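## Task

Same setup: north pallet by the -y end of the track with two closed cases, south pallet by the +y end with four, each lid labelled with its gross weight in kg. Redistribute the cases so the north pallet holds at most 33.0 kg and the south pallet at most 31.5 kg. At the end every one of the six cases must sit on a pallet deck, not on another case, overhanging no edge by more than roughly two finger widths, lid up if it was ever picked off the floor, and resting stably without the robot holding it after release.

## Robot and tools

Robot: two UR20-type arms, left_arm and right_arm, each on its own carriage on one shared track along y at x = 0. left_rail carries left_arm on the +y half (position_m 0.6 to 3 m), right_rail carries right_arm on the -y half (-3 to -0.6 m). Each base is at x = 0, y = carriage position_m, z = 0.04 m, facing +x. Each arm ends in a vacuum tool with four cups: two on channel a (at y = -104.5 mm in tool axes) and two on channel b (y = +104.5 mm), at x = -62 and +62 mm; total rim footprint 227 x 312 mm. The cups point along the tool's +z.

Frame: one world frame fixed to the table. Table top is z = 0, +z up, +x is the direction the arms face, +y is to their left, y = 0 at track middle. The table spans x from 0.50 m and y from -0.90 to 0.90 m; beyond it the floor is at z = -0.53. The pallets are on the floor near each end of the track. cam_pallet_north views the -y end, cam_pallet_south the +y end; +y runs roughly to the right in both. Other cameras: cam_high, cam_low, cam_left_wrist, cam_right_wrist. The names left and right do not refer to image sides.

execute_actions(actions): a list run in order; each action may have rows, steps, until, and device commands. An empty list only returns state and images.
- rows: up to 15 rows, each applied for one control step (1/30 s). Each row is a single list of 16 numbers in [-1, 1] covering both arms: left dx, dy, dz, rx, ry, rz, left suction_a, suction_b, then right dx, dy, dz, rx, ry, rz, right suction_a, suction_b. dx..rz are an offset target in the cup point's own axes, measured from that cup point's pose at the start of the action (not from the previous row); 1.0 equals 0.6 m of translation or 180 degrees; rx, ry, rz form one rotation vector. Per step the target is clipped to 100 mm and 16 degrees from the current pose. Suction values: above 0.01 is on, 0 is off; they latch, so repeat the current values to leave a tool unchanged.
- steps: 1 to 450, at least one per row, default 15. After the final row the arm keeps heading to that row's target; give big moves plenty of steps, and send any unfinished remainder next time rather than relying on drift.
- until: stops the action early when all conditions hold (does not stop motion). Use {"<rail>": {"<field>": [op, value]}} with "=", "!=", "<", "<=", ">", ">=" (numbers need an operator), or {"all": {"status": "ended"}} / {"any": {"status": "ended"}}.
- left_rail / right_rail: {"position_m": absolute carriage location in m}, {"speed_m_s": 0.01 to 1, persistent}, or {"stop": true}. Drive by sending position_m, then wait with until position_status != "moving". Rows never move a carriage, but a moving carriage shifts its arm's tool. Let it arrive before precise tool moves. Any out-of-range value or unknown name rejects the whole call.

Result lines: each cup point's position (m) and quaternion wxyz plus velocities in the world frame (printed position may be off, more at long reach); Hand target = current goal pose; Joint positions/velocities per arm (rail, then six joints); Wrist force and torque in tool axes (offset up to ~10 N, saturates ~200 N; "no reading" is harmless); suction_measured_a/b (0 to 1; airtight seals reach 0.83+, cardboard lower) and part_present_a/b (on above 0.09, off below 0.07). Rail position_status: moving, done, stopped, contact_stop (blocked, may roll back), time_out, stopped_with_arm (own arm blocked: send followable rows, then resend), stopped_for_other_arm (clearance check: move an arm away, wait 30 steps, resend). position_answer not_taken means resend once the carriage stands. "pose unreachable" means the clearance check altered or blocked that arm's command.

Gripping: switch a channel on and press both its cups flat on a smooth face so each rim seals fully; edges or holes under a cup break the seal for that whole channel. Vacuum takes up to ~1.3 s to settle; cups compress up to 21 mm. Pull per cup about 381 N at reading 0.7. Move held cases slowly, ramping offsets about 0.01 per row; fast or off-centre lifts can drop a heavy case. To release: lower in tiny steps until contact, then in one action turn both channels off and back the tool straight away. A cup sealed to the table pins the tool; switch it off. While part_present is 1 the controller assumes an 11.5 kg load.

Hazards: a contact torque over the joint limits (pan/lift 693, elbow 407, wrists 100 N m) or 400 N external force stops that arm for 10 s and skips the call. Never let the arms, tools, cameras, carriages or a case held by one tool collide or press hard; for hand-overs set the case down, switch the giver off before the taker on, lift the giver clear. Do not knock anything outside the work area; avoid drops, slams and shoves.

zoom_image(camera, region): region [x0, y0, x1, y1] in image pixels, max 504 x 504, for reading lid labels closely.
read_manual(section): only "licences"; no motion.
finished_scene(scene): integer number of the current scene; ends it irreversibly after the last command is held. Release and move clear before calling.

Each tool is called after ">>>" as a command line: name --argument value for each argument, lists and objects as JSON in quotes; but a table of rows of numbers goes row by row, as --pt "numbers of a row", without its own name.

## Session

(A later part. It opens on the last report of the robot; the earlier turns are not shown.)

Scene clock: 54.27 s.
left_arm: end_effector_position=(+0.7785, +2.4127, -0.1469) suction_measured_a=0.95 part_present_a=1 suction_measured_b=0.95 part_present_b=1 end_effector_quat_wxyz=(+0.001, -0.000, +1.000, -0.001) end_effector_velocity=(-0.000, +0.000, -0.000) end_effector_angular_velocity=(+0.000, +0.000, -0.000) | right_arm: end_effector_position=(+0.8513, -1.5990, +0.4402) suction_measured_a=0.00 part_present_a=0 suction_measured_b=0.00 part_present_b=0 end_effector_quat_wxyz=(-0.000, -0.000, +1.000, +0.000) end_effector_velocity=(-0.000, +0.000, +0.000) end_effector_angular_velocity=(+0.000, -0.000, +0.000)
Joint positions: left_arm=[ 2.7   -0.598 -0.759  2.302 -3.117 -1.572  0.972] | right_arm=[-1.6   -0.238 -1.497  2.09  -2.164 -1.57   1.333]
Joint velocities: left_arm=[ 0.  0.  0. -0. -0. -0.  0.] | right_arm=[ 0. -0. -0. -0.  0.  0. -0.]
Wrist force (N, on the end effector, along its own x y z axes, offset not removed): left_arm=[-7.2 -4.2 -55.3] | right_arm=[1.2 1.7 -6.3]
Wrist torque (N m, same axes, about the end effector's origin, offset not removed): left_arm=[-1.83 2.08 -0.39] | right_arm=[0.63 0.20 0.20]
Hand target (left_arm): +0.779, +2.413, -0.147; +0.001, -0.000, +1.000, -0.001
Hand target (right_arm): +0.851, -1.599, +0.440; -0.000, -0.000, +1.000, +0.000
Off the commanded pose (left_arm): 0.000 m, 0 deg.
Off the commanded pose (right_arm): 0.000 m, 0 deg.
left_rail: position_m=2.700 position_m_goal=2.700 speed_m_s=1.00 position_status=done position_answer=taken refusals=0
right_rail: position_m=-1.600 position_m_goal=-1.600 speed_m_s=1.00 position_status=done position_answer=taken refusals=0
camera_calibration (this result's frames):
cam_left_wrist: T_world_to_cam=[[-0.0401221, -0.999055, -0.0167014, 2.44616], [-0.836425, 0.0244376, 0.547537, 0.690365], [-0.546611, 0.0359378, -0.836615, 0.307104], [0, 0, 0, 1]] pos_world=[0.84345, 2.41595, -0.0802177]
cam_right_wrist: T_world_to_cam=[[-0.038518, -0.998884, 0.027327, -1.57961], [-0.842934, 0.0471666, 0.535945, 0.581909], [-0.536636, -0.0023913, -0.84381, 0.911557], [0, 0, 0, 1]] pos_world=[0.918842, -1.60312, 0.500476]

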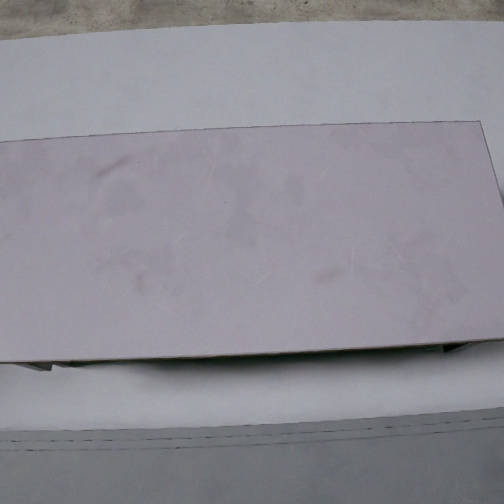

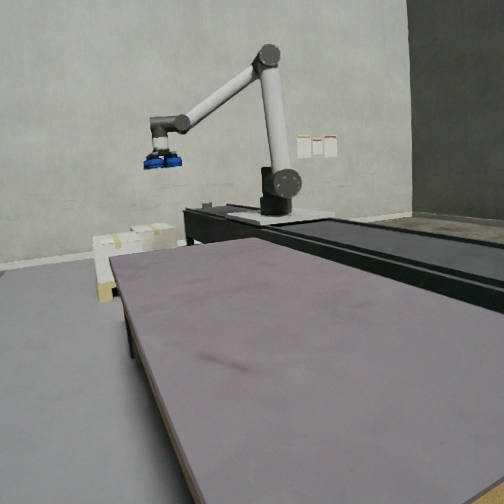

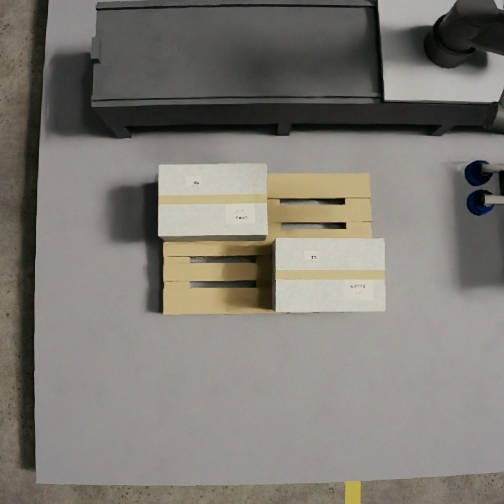

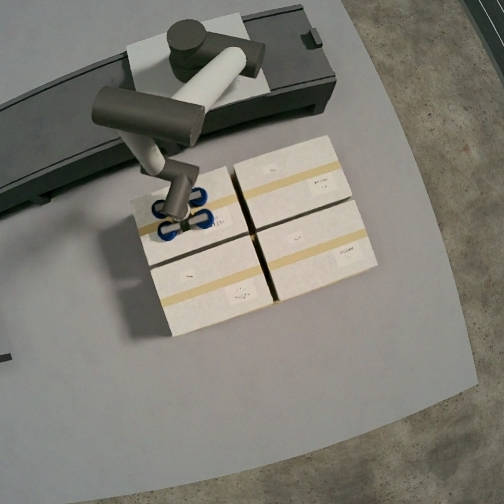

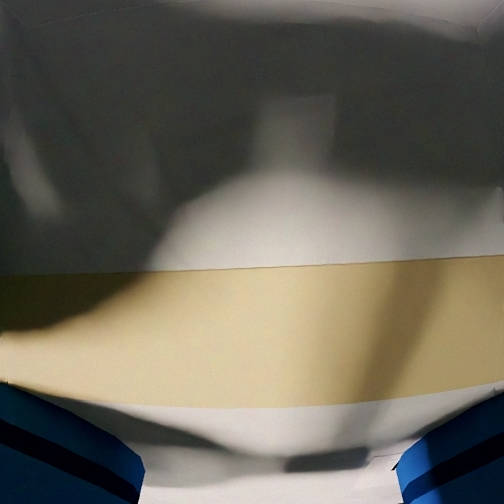

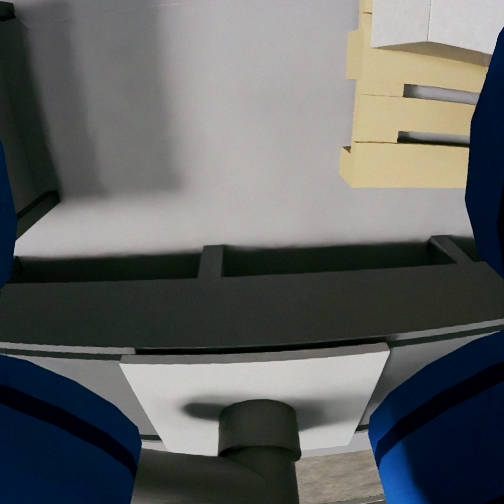

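>>> execute_actions --actions '[{"rows":[[0,0,-0.3,0,0,0,1,1,0,0,0,0,0,0,0,0],[0,0,-0.6,0,0,0,1,1,0,0,0,0,0,0,0,0],[0,0,-1,0,0,0,1,1,0,0,0,0,0,0,0,0]],"steps":60},{"left_rail":{"position_m":0.62},"rows":[[-0.12,0,0,0,0,0,1,1,0,0,0,0,0,0,0,0]],"steps":150,"until":{"left_rail":{"position_status":["!=","moving"]}}},{"steps":15},{"rows":[[0,0,0.33,0,0,0,1,1,0,0,0,0,0,0,0,0]],"steps":45}]'

Scene clock: 65.10 s.
left_arm: end_effector_position=(+0.8503, +0.3330, +0.2545) suction_measured_a=0.95 part_present_a=1 suction_measured_b=0.95 part_present_b=1 end_effector_quat_wxyz=(+0.001, -0.000, +1.000, -0.001) end_effector_velocity=(+0.000, +0.000, -0.000) end_effector_angular_velocity=(+0.000, -0.000, +0.000) | right_arm: end_effector_position=(+0.8513, -1.5990, +0.4402) suction_measured_a=0.00 part_present_a=0 suction_measured_b=0.00 part_present_b=0 end_effector_quat_wxyz=(-0.000, -0.000, +1.000, +0.000) end_effector_velocity=(-0.000, -0.000, +0.000) end_effector_angular_velocity=(-0.000, -0.000, +0.000)
Joint positions: left_arm=[ 0.62  -0.551 -1.279  2.154 -2.448 -1.572  1.019] | right_arm=[-1.6   -0.238 -1.497  2.09  -2.164 -1.57   1.333]
Joint velocities: left_arm=[ 0.  0.  0.  0. -0.  0.  0.] | right_arm=[ 0. -0. -0.  0. -0.  0. -0.]
Wrist force (N, on the end effector, along its own x y z axes, offset not removed): left_arm=[-4.4 -7.6 -62.0] | right_arm=[0.3 3.7 -2.9]
Wrist torque (N m, same axes, about the end effector's origin, offset not removed): left_arm=[-2.10 1.94 -0.54] | right_arm=[0.93 0.28 0.11]
Hand target (left_arm): +0.850, +0.333, +0.254; +0.001, -0.000, +1.000, -0.001
Hand target (right_arm): +0.851, -1.599, +0.440; -0.000, -0.000, +1.000, +0.000
Off the commanded pose (left_arm): 0.000 m, 0 deg.
Off the commanded pose (right_arm): 0.000 m, 0 deg.
left_rail: position_m=0.620 position_m_goal=0.620 speed_m_s=1.00 position_status=done position_answer=taken refusals=0
right_rail: position_m=-1.600 position_m_goal=-1.600 speed_m_s=1.00 position_status=done position_answer=taken refusals=0
camera_calibration (this result's frames):
cam_left_wrist: T_world_to_cam=[[-0.0401192, -0.999055, -0.0167423, 0.37807], [-0.836449, 0.0244143, 0.547501, 0.58147], [-0.546575, 0.0359694, -0.836637, 0.756933], [0, 0, 0, 1]] pos_world=[0.915258, 0.33629, 0.321253]
cam_right_wrist: T_world_to_cam=[[-0.0385179, -0.998884, 0.0273271, -1.57961], [-0.842934, 0.0471665, 0.535945, 0.581909], [-0.536636, -0.00239149, -0.84381, 0.911557], [0, 0, 0, 1]] pos_world=[0.918842, -1.60312, 0.500476]

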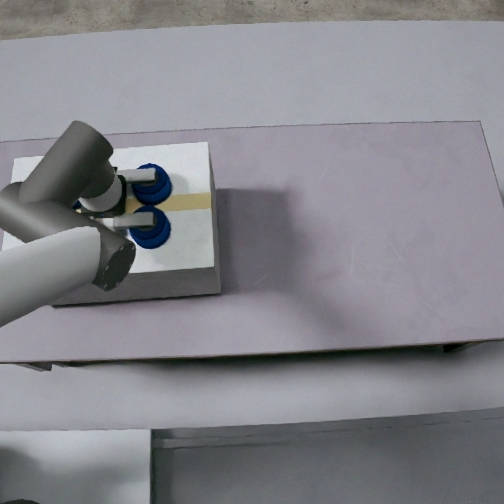

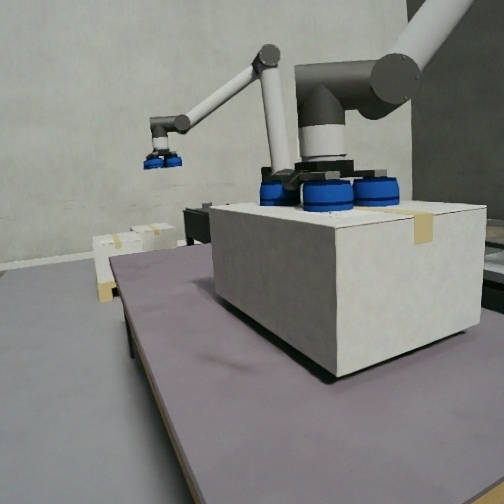

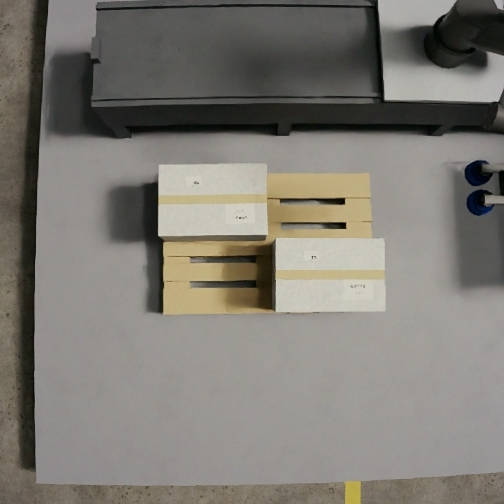

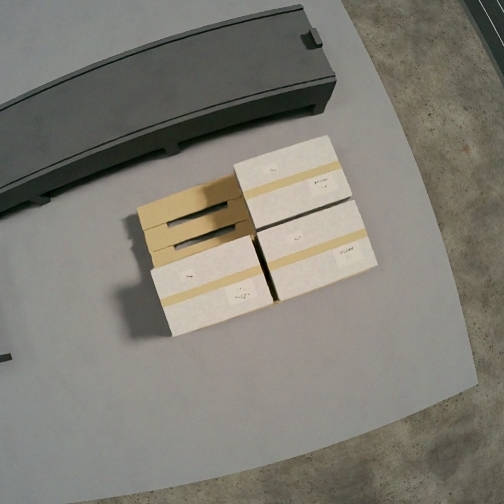

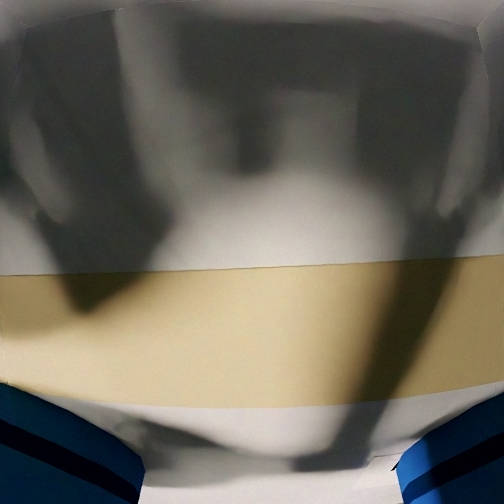

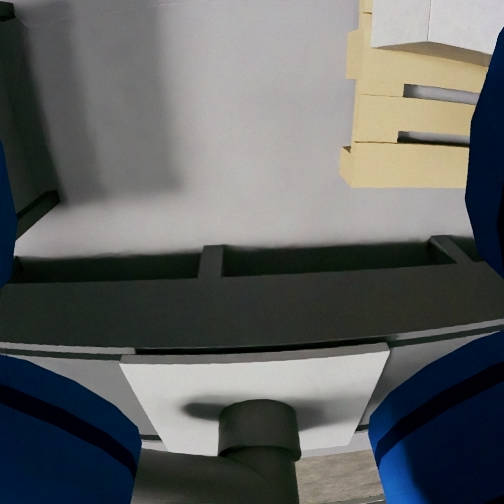

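>>> execute_actions --actions '[{"rows":[[0,0,-0.5,0,0,0,0,0,0,0,0,0,0,0,0,0]],"steps":40},{"left_rail":{"position_m":2.7},"right_rail":{"position_m":-0.62},"rows":[[-0.5,0.98,0,0,0,0,0,0,0,0.6,0,0,0,0,0,0]],"steps":150,"until":{"all":{"status":"ended"}}},{"steps":20},{"rows":[[0,0,0.6,0,0,0,0,0,0,0.98,0,0,0,0,0,0]],"steps":60},{"rows":[[0,0,0.49,0,0,0,0,0,0,0,0.26,0,0,0,1,1]],"steps":50},{"rows":[[0,0,0.05,0,0,0,1,1,0,0,0.035,0,0,0,1,1]],"steps":60}]'

Scene clock: 82.43 s.
left_arm: end_effector_position=(+1.1502, +3.0013, -0.1295) suction_measured_a=0.95 part_present_a=1 suction_measured_b=0.95 part_present_b=1 end_effector_quat_wxyz=(+0.001, -0.000, +1.000, -0.000) end_effector_velocity=(-0.000, -0.000, -0.000) end_effector_angular_velocity=(-0.000, +0.000, -0.000) | right_arm: end_effector_position=(+0.8505, +0.3291, +0.2628) suction_measured_a=0.00 part_present_a=0 suction_measured_b=0.00 part_present_b=0 end_effector_quat_wxyz=(-0.000, -0.000, +1.000, +0.000) end_effector_velocity=(-0.000, -0.000, -0.000) end_effector_angular_velocity=(-0.000, +0.000, +0.000)
Joint positions: left_arm=[ 2.7    0.087 -0.663  1.76  -2.67  -1.572  1.657] | right_arm=[-0.62   0.682 -0.944  1.563 -2.19  -1.57   2.252]
Joint velocities: left_arm=[ 0.  0.  0. -0. -0. -0.  0.] | right_arm=[ 0. -0.  0. -0. -0.  0. -0.]
Wrist force (N, on the end effector, along its own x y z axes, offset not removed): left_arm=[-8.2 -0.9 -47.3] | right_arm=[-1.1 -2.2 0.8]
Wrist torque (N m, same axes, about the end effector's origin, offset not removed): left_arm=[0.30 4.28 -0.39] | right_arm=[0.08 0.46 0.35]
Hand target (left_arm): +1.150, +3.001, -0.129; +0.001, -0.000, +1.000, -0.000
Hand target (right_arm): +0.851, +0.329, +0.263; -0.000, -0.000, +1.000, +0.000
Off the commanded pose (left_arm): 0.000 m, 0 deg.
Off the commanded pose (right_arm): 0.000 m, 0 deg.
left_rail: position_m=2.700 position_m_goal=2.700 speed_m_s=1.00 position_status=done position_answer=taken refusals=0
right_rail: position_m=-0.620 position_m_goal=-0.620 speed_m_s=1.00 position_status=done position_answer=taken refusals=0
camera_calibration (this result's frames):
cam_left_wrist: T_world_to_cam=[[-0.040071, -0.999038, -0.0177886, 3.04918], [-0.836936, 0.0238333, 0.546782, 0.979572], [-0.545832, 0.036798, -0.837086, 0.500156], [0, 0, 0, 1]] pos_world=[1.21502, 3.0045, -0.0626974]
cam_right_wrist: T_world_to_cam=[[-0.038526, -0.998876, 0.0276131, 0.351121], [-0.842587, 0.0473285, 0.536477, 0.584888], [-0.53718, -0.00259812, -0.843463, 0.766577], [0, 0, 0, 1]] pos_world=[0.918136, 0.325036, 0.323106]

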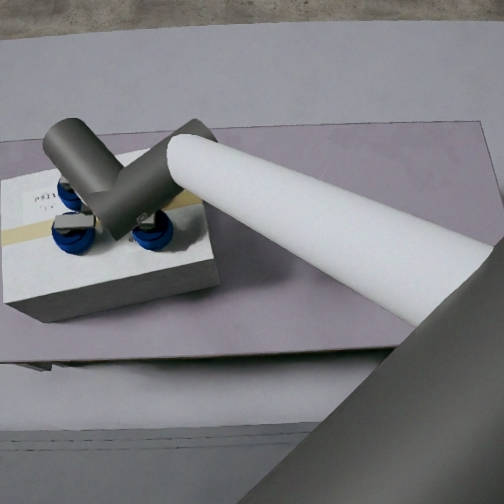

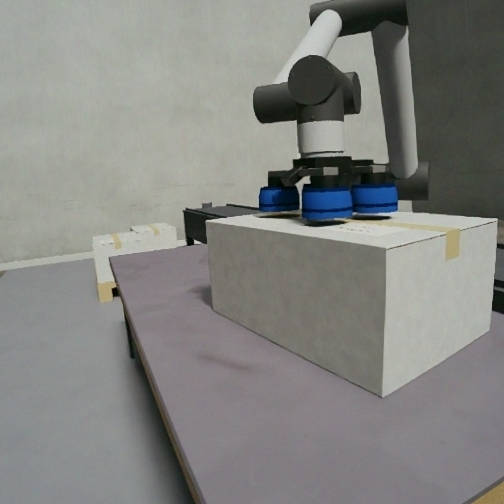

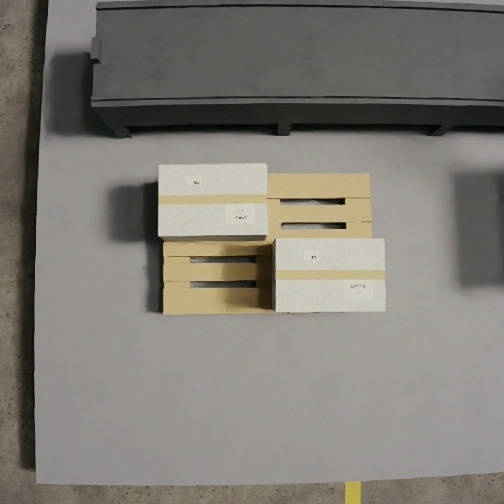

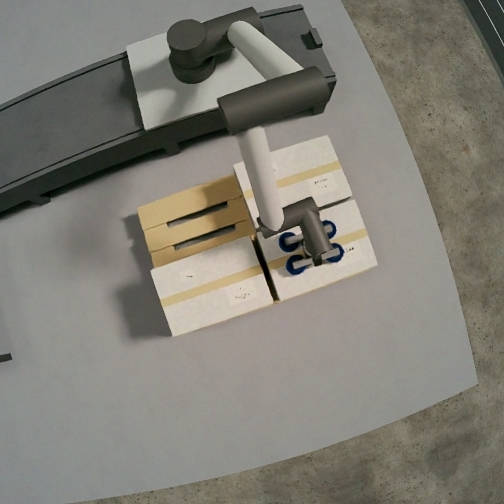

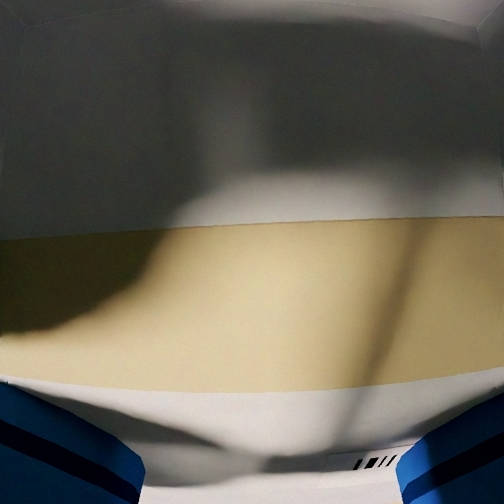

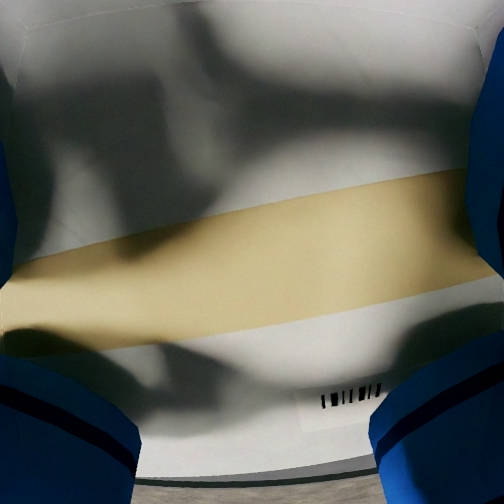

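>>> execute_actions --actions '[{"rows":[[0,0,-0.3,0,0,0,1,1,0,0,0.02,0,0,0,1,1],[0,0,-0.6,0,0,0,1,1,0,0,0.02,0,0,0,1,1],[0,0,-1,0,0,0,1,1,0,0,0.02,0,0,0,1,1]],"steps":60}]'

Scene clock: 89.63 s.
left_arm: end_effector_position=(+1.1498, +3.0014, +0.4701) suction_measured_a=0.95 part_present_a=1 suction_measured_b=0.95 part_present_b=1 end_effector_quat_wxyz=(+0.001, -0.000, +1.000, -0.000) end_effector_velocity=(+0.000, -0.000, +0.002) end_effector_angular_velocity=(-0.000, +0.000, -0.000) | right_arm: end_effector_position=(+0.8505, +0.3291, +0.2508) suction_measured_a=0.00 part_present_a=0 suction_measured_b=0.00 part_present_b=0 end_effector_quat_wxyz=(-0.000, -0.000, +1.000, +0.000) end_effector_velocity=(-0.000, +0.000, -0.000) end_effector_angular_velocity=(-0.000, +0.000, +0.000)
Joint positions: left_arm=[ 2.7    0.087 -1.152  1.585 -2.006 -1.572  1.657] | right_arm=[-0.62   0.682 -0.935  1.568 -2.203 -1.57   2.252]
Joint velocities: left_arm=[ 0.    -0.    -0.001 -0.001  0.002 -0.    -0.   ] | right_arm=[ 0.  0.  0. -0. -0. -0. -0.]
Wrist force (N, on the end effector, along its own x y z axes, offset not removed): left_arm=[-2.9 -0.9 -45.7] | right_arm=[5.5 1.9 -0.7]
Wrist torque (N m, same axes, about the end effector's origin, offset not removed): left_arm=[0.39 3.19 -0.24] | right_arm=[0.67 -0.44 0.18]
Hand target (left_arm): +1.150, +3.001, +0.470; +0.001, -0.000, +1.000, -0.000
Hand target (right_arm): +0.851, +0.329, +0.251; -0.000, -0.000, +1.000, +0.000
Off the commanded pose (left_arm): 0.001 m, 0 deg.
Off the commanded pose (right_arm): 0.000 m, 0 deg.
left_rail: position_m=2.700 position_m_goal=2.700 speed_m_s=1.00 position_status=done position_answer=taken refusals=0
right_rail: position_m=-0.620 position_m_goal=-0.620 speed_m_s=1.00 position_status=done position_answer=taken refusals=0
camera_calibration (this result's frames):
cam_left_wrist: T_world_to_cam=[[-0.0400672, -0.999039, -0.0177955, 3.05996], [-0.836897, 0.0238238, 0.546841, 0.651376], [-0.545891, 0.0368034, -0.837047, 1.00189], [0, 0, 0, 1]] pos_world=[1.21466, 3.00462, 0.536882]
cam_right_wrist: T_world_to_cam=[[-0.0385261, -0.998876, 0.027613, 0.351452], [-0.842587, 0.0473285, 0.536476, 0.59133], [-0.53718, -0.00259799, -0.843464, 0.75645], [0, 0, 0, 1]] pos_world=[0.918137, 0.325036, 0.311099]

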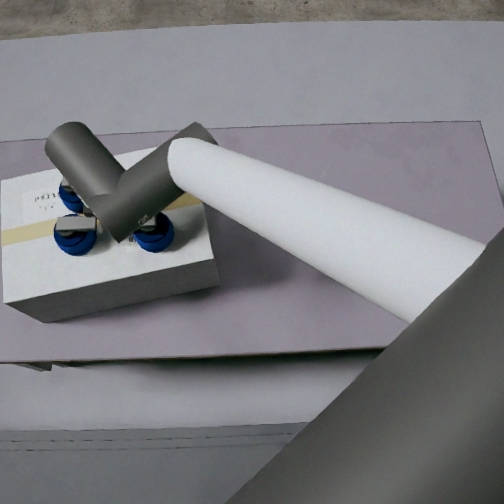

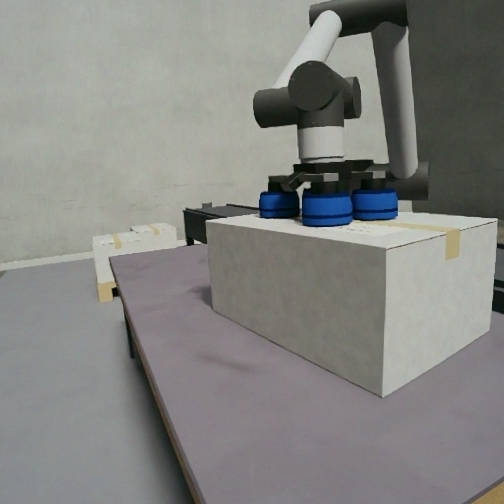

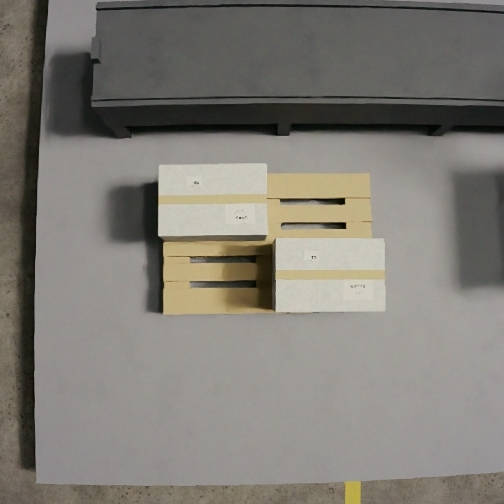

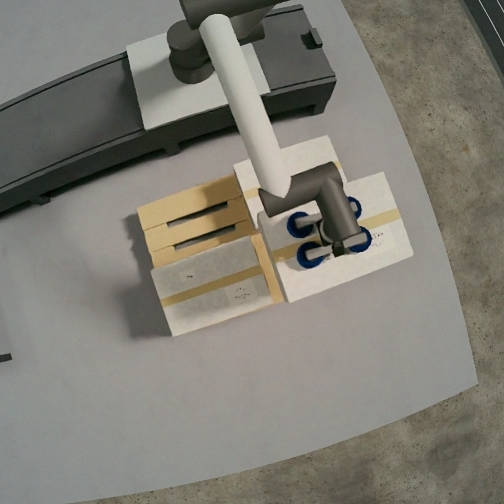

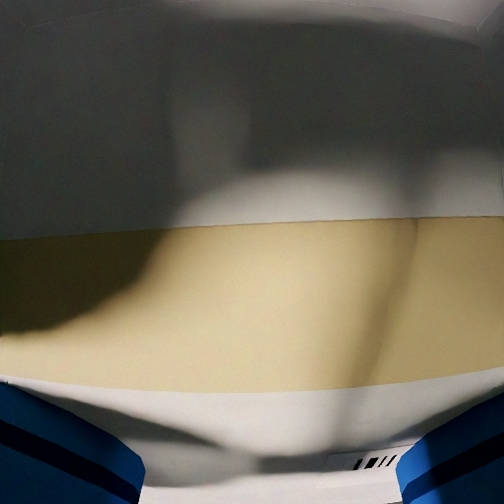

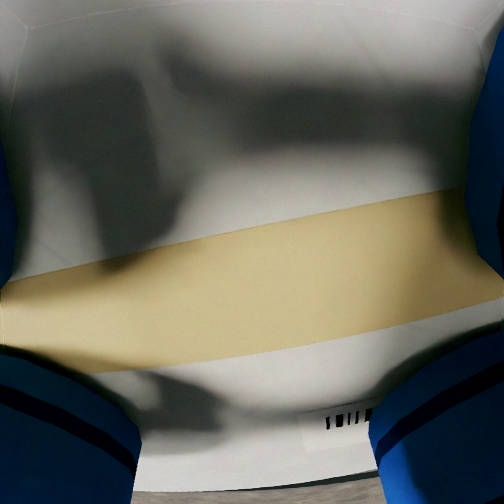

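>>> execute_actions --actions '[{"rows":[[0,0,0,0,0,0,1,1,0,0,0.015,0,0,0,1,1]],"steps":60}]'

Scene clock: 94.13 s.
left_arm: end_effector_position=(+1.1498, +3.0014, +0.4701) suction_measured_a=0.95 part_present_a=1 suction_measured_b=0.95 part_present_b=1 end_effector_quat_wxyz=(+0.001, -0.000, +1.000, -0.000) end_effector_velocity=(+0.000, +0.000, -0.000) end_effector_angular_velocity=(-0.000, +0.000, -0.000) | right_arm: end_effector_position=(+0.8505, +0.3291, +0.2418) suction_measured_a=0.86 part_present_a=1 suction_measured_b=0.86 part_present_b=1 end_effector_quat_wxyz=(-0.000, -0.000, +1.000, +0.000) end_effector_velocity=(+0.000, -0.000, -0.000) end_effector_angular_velocity=(-0.000, +0.000, -0.000)
Joint positions: left_arm=[ 2.7    0.087 -1.152  1.585 -2.006 -1.572  1.657] | right_arm=[-0.62   0.682 -0.929  1.572 -2.213 -1.57   2.252]
Joint velocities: left_arm=[ 0.  0.  0. -0. -0. -0.  0.] | right_arm=[ 0. -0.  0.  0. -0. -0.  0.]
Wrist force (N, on the end effector, along its own x y z axes, offset not removed): left_arm=[-2.9 -6.6 -39.1] | right_arm=[-0.5 -3.3 -51.3]
Wrist torque (N m, same axes, about the end effector's origin, offset not removed): left_arm=[-0.32 3.41 -0.41] | right_arm=[0.23 1.04 0.28]
Hand target (left_arm): +1.150, +3.002, +0.470; +0.001, -0.000, +1.000, -0.000
Hand target (right_arm): +0.851, +0.329, +0.242; -0.000, -0.000, +1.000, +0.000
Off the commanded pose (left_arm): 0.000 m, 0 deg.
Off the commanded pose (right_arm): 0.000 m, 0 deg.
left_rail: position_m=2.700 position_m_goal=2.700 speed_m_s=1.00 position_status=done position_answer=taken refusals=0
right_rail: position_m=-0.620 position_m_goal=-0.620 speed_m_s=1.00 position_status=done position_answer=taken refusals=0
camera_calibration (this result's frames):
cam_left_wrist: T_world_to_cam=[[-0.0400723, -0.999039, -0.0177807, 3.05994], [-0.836901, 0.0238363, 0.546835, 0.651343], [-0.545886, 0.0367936, -0.837051, 1.00192], [0, 0, 0, 1]] pos_world=[1.21466, 3.00461, 0.536888]
cam_right_wrist: T_world_to_cam=[[-0.0385217, -0.998876, 0.0276121, 0.351702], [-0.842588, 0.0473244, 0.536475, 0.596159], [-0.537179, -0.00259965, -0.843464, 0.748854], [0, 0, 0, 1]] pos_world=[0.918133, 0.32504, 0.302096]

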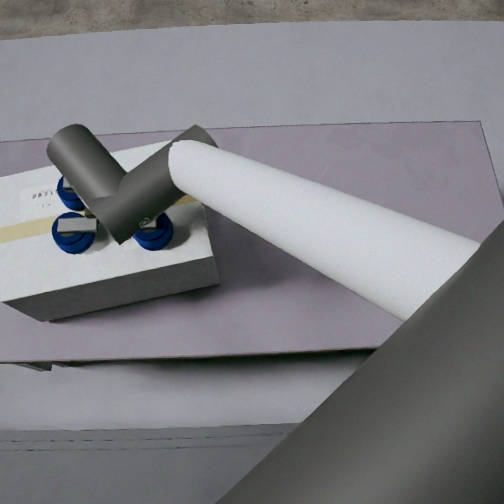

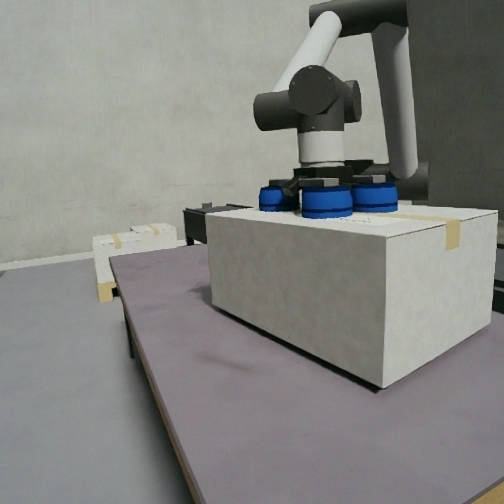

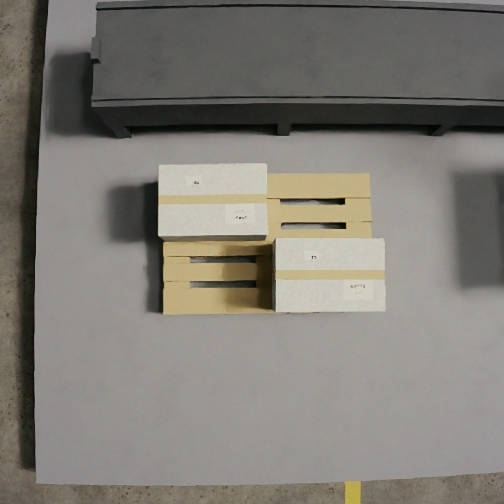

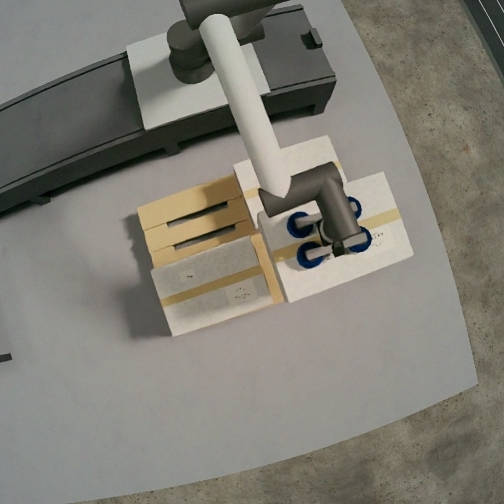

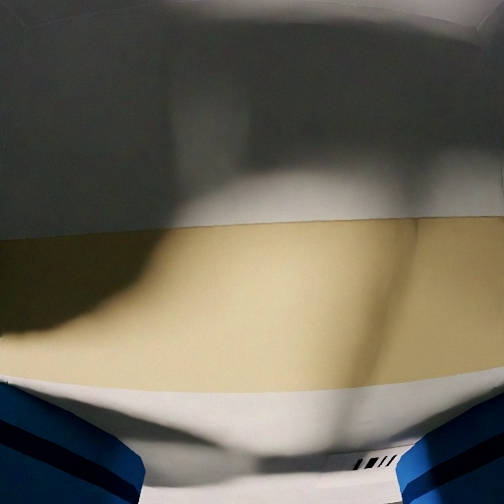

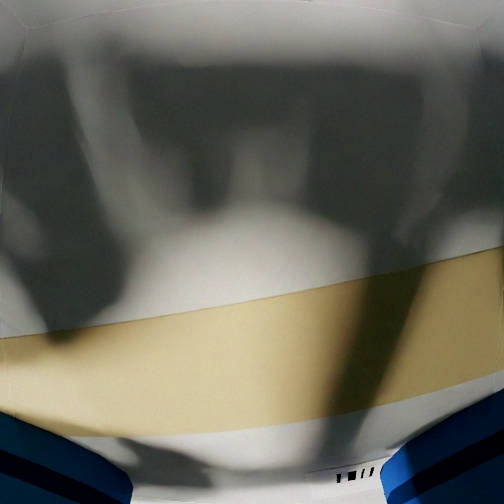

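>>> execute_actions --actions '[{"rows":[[0,0,0,0,0,0,1,1,0,0,-0.1,0,0,0,1,1],[0,0,0,0,0,0,1,1,0,0,-0.4,0,0,0,1,1]],"steps":40},{"right_rail":{"position_m":-2.65},"rows":[[0.5,-0.98,0,0,0,0,1,1,0.19,-0.98,0,0,0,0,1,1]],"steps":45},{"left_rail":{"position_m":0.62},"steps":150,"until":{"all":{"status":"ended"}}},{"steps":15},{"rows":[[0,0,0.33,0,0,0,1,1,0,0,0,0,0,0,1,1]],"steps":45}]'

Scene clock: 112.00 s.
left_arm: end_effector_position=(+0.8503, +0.3331, +0.2721) suction_measured_a=0.95 part_present_a=1 suction_measured_b=0.95 part_present_b=1 end_effector_quat_wxyz=(+0.001, -0.000, +1.000, -0.001) end_effector_velocity=(+0.000, +0.000, -0.000) end_effector_angular_velocity=(+0.000, +0.000, +0.000) | right_arm: end_effector_position=(+0.7370, -2.2892, +0.4821) suction_measured_a=0.86 part_present_a=1 suction_measured_b=0.86 part_present_b=1 end_effector_quat_wxyz=(-0.000, -0.000, +1.000, +0.000) end_effector_velocity=(+0.000, +0.000, -0.000) end_effector_angular_velocity=(+0.000, +0.000, +0.000)
Joint positions: left_arm=[ 0.62  -0.551 -1.298  2.145 -2.42  -1.572  1.019] | right_arm=[-2.65   0.208 -1.562  2.091 -2.1   -1.57   1.778]
Joint velocities: left_arm=[ 0.  0.  0.  0. -0.  0.  0.] | right_arm=[ 0. -0.  0. -0. -0.  0. -0.]
Wrist force (N, on the end effector, along its own x y z axes, offset not removed): left_arm=[-1.5 -1.8 -37.9] | right_arm=[0.0 4.3 -55.5]
Wrist torque (N m, same axes, about the end effector's origin, offset not removed): left_arm=[0.29 3.18 -0.42] | right_arm=[1.29 1.06 0.23]
Hand target (left_arm): +0.850, +0.333, +0.272; +0.001, -0.000, +1.000, -0.001
Hand target (right_arm): +0.737, -2.289, +0.482; -0.000, -0.000, +1.000, +0.000
Off the commanded pose (left_arm): 0.000 m, 0 deg.
Off the commanded pose (right_arm): 0.000 m, 0 deg.
left_rail: position_m=0.620 position_m_goal=0.620 speed_m_s=1.00 position_status=done position_answer=taken refusals=0
right_rail: position_m=-2.650 position_m_goal=-2.650 speed_m_s=1.00 position_status=done position_answer=taken refusals=0
camera_calibration (this result's frames):
cam_left_wrist: T_world_to_cam=[[-0.0401092, -0.999055, -0.0167553, 0.3784], [-0.836456, 0.0243992, 0.547491, 0.571825], [-0.546565, 0.0359745, -0.836644, 0.771614], [0, 0, 0, 1]] pos_world=[0.91522, 0.336332, 0.338837]
cam_right_wrist: T_world_to_cam=[[-0.0385221, -0.998882, 0.0273868, -2.27463], [-0.842749, 0.0472029, 0.536233, 0.495474], [-0.536926, -0.00242335, -0.843626, 0.884022], [0, 0, 0, 1]] pos_world=[0.804591, -2.29334, 0.542389]

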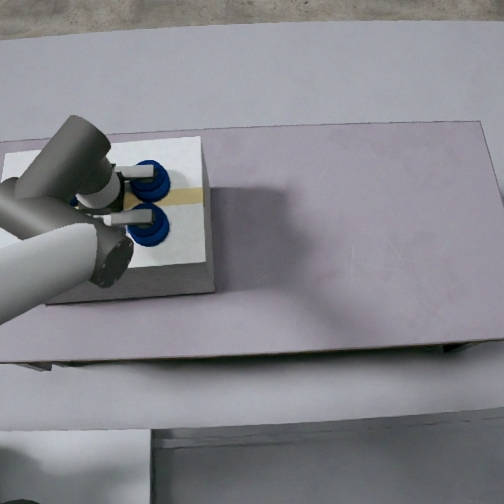

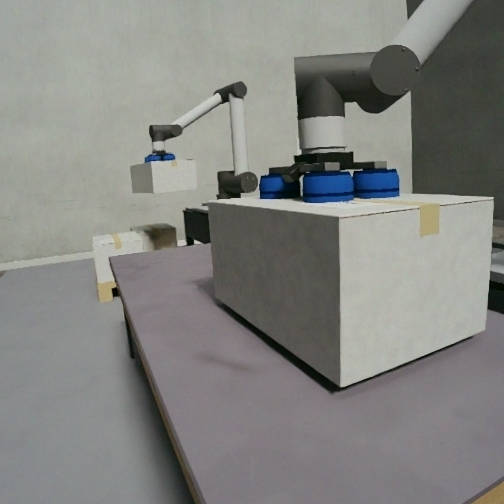

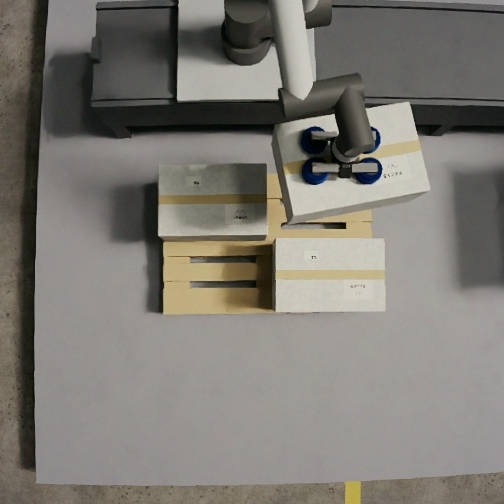

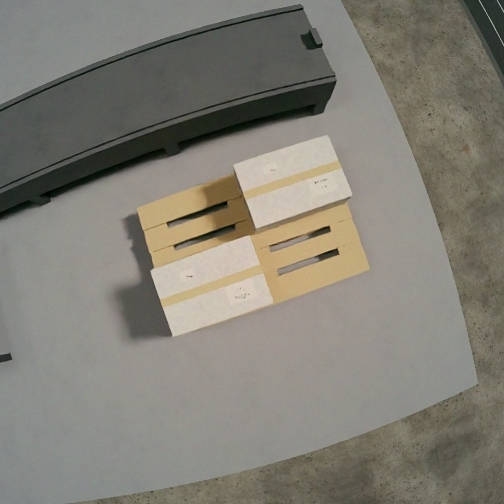

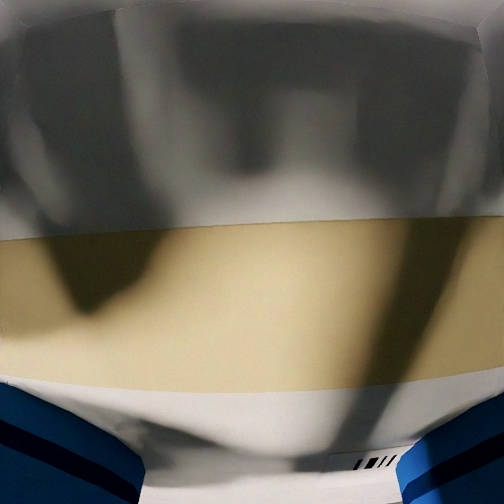

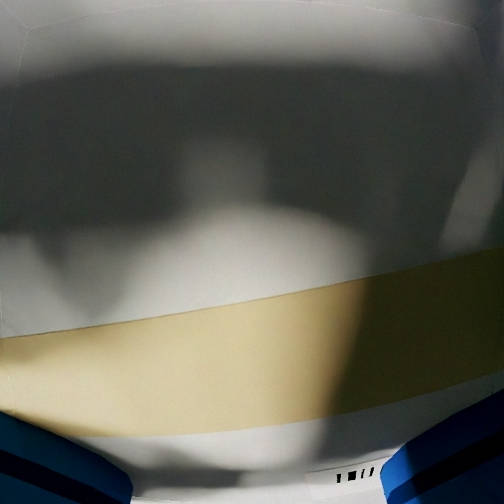

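>>> execute_actions --actions '[{"rows":[[0,0,-0.5,0,0,0,0,0,0,0,0,0,0,0.05,1,1]],"steps":40},{"left_rail":{"position_m":1.6},"rows":[[0,0,0,0,0,0,0,0,0,0,0.5,0,0,0,1,1]],"steps":90,"until":{"all":{"status":"ended"}}}]'

Scene clock: 120.03 s.
left_arm: end_effector_position=(+0.8502, +1.3132, +0.5718) suction_measured_a=0.00 part_present_a=0 suction_measured_b=0.00 part_present_b=0 end_effector_quat_wxyz=(+0.001, -0.000, +1.000, -0.001) end_effector_velocity=(+0.000, +0.000, -0.000) end_effector_angular_velocity=(+0.000, +0.000, +0.000) | right_arm: end_effector_position=(+0.7371, -2.2892, +0.1819) suction_measured_a=0.86 part_present_a=1 suction_measured_b=0.86 part_present_b=1 end_effector_quat_wxyz=(-0.000, +0.078, +0.997, +0.000) end_effector_velocity=(+0.000, +0.000, -0.000) end_effector_angular_velocity=(+0.000, -0.000, +0.000)
Joint positions: left_arm=[ 1.6   -0.551 -1.523  1.914 -1.964 -1.572  1.019] | right_arm=[-2.65   0.208 -1.259  2.294 -2.606 -1.57   1.935]
Joint velocities: left_arm=[ 0.  0.  0. -0.  0.  0. -0.] | right_arm=[ 0.     0.     0.001  0.    -0.001  0.     0.   ]
Wrist force (N, on the end effector, along its own x y z axes, offset not removed): left_arm=[-3.6 -1.0 -4.8] | right_arm=[4.0 1.6 -55.8]
Wrist torque (N m, same axes, about the end effector's origin, offset not removed): left_arm=[0.51 1.07 -0.35] | right_arm=[1.03 0.37 0.36]
Hand target (left_arm): +0.850, +1.313, +0.572; +0.001, -0.000, +1.000, -0.001
Hand target (right_arm): +0.737, -2.289, +0.182; -0.000, +0.078, +0.997, +0.000
Off the commanded pose (left_arm): 0.000 m, 0 deg.
Off the commanded pose (right_arm): 0.000 m, 0 deg.
left_rail: position_m=1.600 position_m_goal=1.600 speed_m_s=1.00 position_status=done position_answer=taken refusals=0
right_rail: position_m=-2.650 position_m_goal=-2.650 speed_m_s=1.00 position_status=done position_answer=taken refusals=0
camera_calibration (this result's frames):
cam_left_wrist: T_world_to_cam=[[-0.0400201, -0.999059, -0.0167132, 1.36253], [-0.836476, 0.0243489, 0.547463, 0.383825], [-0.546541, 0.0358897, -0.836663, 0.987142], [0, 0, 0, 1]] pos_world=[0.915102, 1.31648, 0.638548]
cam_right_wrist: T_world_to_cam=[[-0.194298, -0.980559, 0.0274179, -2.10964], [-0.824983, 0.178465, 0.53624, 0.943914], [-0.530708, 0.0815711, -0.84362, 0.818527], [0, 0, 0, 1]] pos_world=[0.803213, -2.30385, 0.242203]

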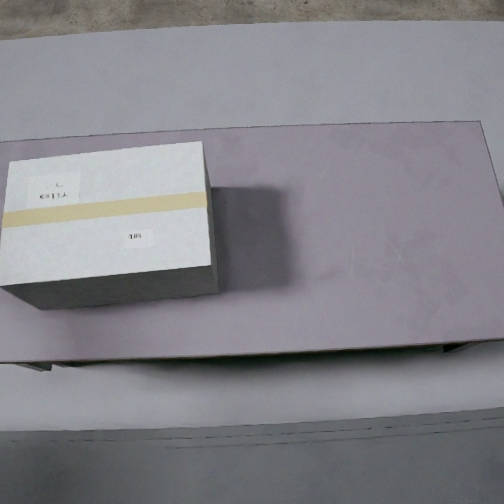

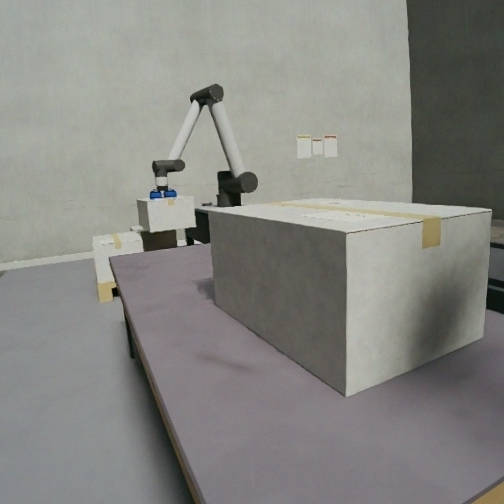

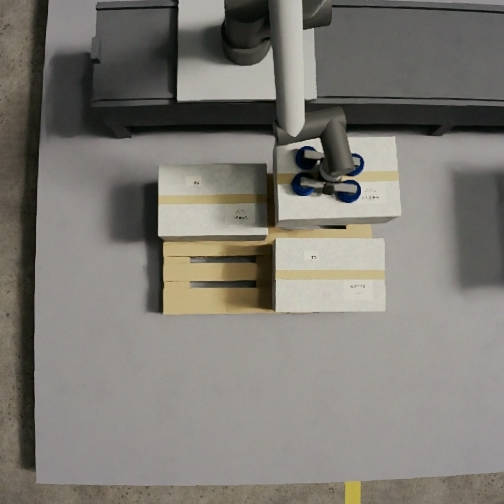

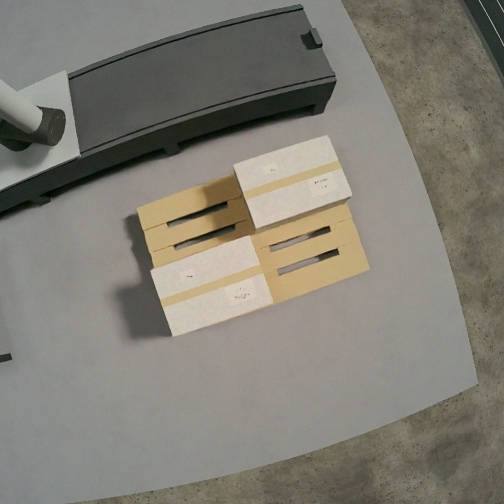

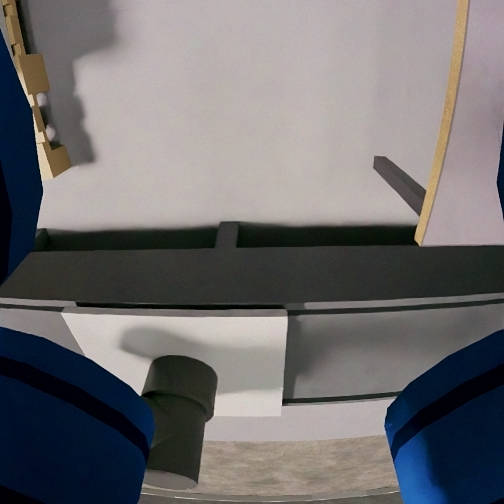

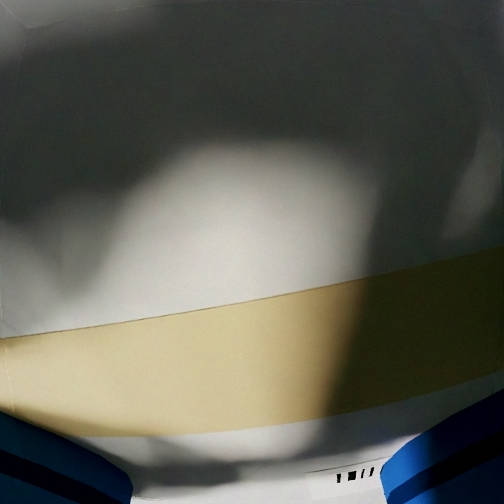

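>>> execute_actions --actions '[{"rows":[[0,0,0,0,0,0,0,0,0,0.07,0,0,0,0,1,1]],"steps":20},{"rows":[[0,0,0,0,0,0,0,0,0,0,0.15,0,0,0,1,1],[0,0,0,0,0,0,0,0,0,0,0.3,0,0,0,1,1],[0,0,0,0,0,0,0,0,0,0,0.51,0,0,0,1,1]],"steps":60}]'

Scene clock: 129.10 s.
left_arm: end_effector_position=(+0.8502, +1.3132, +0.5718) suction_measured_a=0.00 part_present_a=0 suction_measured_b=0.00 part_present_b=0 end_effector_quat_wxyz=(+0.001, -0.000, +1.000, -0.001) end_effector_velocity=(-0.000, +0.000, +0.000) end_effector_angular_velocity=(-0.000, -0.000, -0.000) | right_arm: end_effector_position=(+0.7434, -2.2482, -0.1245) suction_measured_a=0.86 part_present_a=1 suction_measured_b=0.86 part_present_b=1 end_effector_quat_wxyz=(-0.000, +0.078, +0.997, +0.000) end_effector_velocity=(-0.000, -0.000, -0.000) end_effector_angular_velocity=(-0.000, +0.000, +0.000)
Joint positions: left_arm=[ 1.6   -0.551 -1.523  1.914 -1.964 -1.572  1.019] | right_arm=[-2.65   0.255 -0.793  2.286 -3.064 -1.57   1.983]
Joint velocities: left_arm=[ 0.  0. -0.  0. -0.  0.  0.] | right_arm=[ 0.  0.  0. -0. -0.  0.  0.]
Wrist force (N, on the end effector, along its own x y z axes, offset not removed): left_arm=[-5.5 -3.4 -1.6] | right_arm=[3.1 0.6 -50.8]
Wrist torque (N m, same axes, about the end effector's origin, offset not removed): left_arm=[-0.07 1.32 -0.46] | right_arm=[0.54 0.41 0.44]
Hand target (left_arm): +0.850, +1.313, +0.572; +0.001, -0.000, +1.000, -0.001
Hand target (right_arm): +0.743, -2.248, -0.124; -0.000, +0.078, +0.997, +0.000
Off the commanded pose (left_arm): 0.000 m, 0 deg.
Off the commanded pose (right_arm): 0.000 m, 0 deg.
left_rail: position_m=1.600 position_m_goal=1.600 speed_m_s=1.00 position_status=done position_answer=taken refusals=0
right_rail: position_m=-2.650 position_m_goal=-2.650 speed_m_s=1.00 position_status=done position_answer=taken refusals=0
camera_calibration (this result's frames):
cam_left_wrist: T_world_to_cam=[[-0.0400954, -0.999055, -0.0167657, 1.36255], [-0.836459, 0.0243822, 0.547487, 0.383782], [-0.546561, 0.0359755, -0.836646, 0.987001], [0, 0, 0, 1]] pos_world=[0.915106, 1.3164, 0.638499]
cam_right_wrist: T_world_to_cam=[[-0.194273, -0.980564, 0.0274112, -2.05977], [-0.824974, 0.178438, 0.536263, 1.10606], [-0.530732, 0.081568, -0.843606, 0.560098], [0, 0, 0, 1]] pos_world=[0.809573, -2.26278, -0.0641753]

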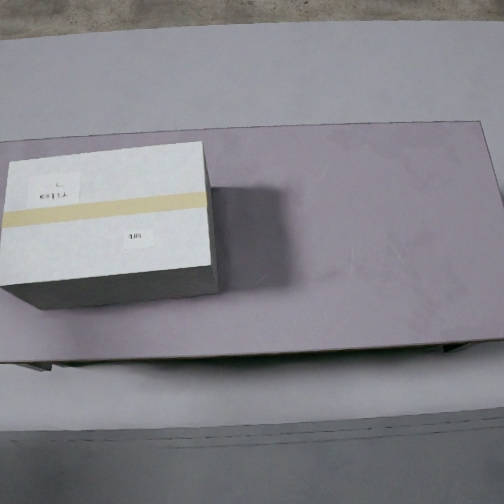

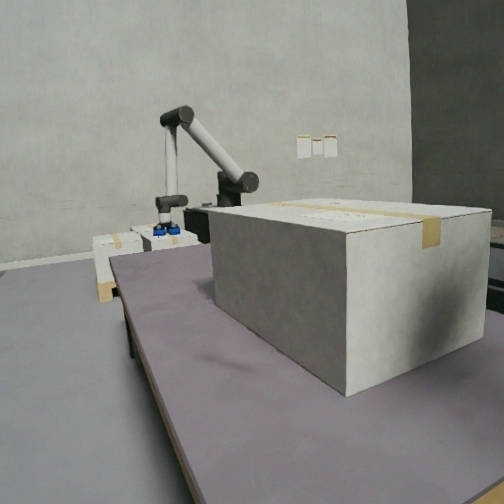

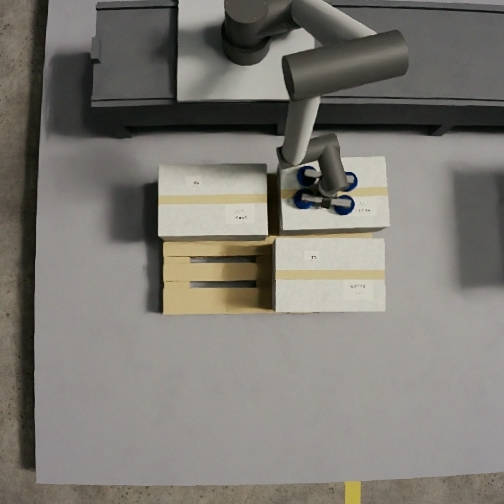

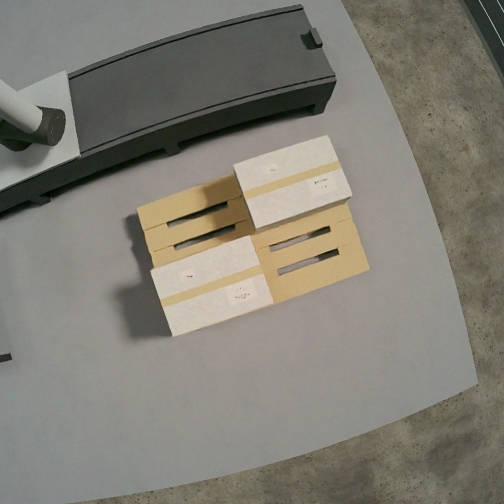

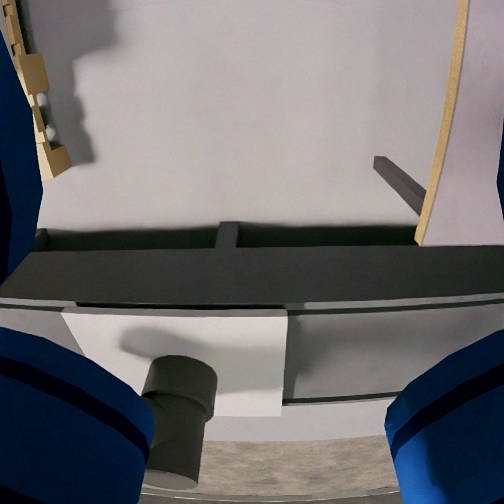

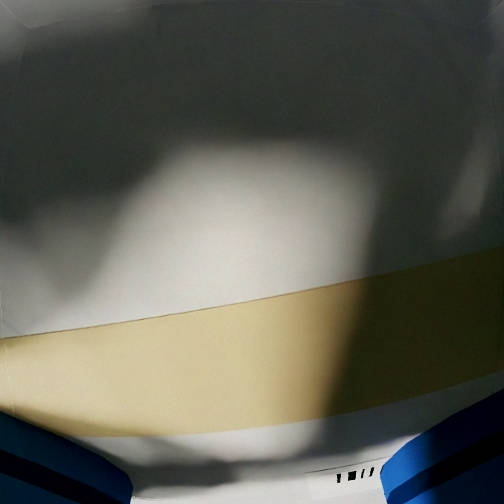

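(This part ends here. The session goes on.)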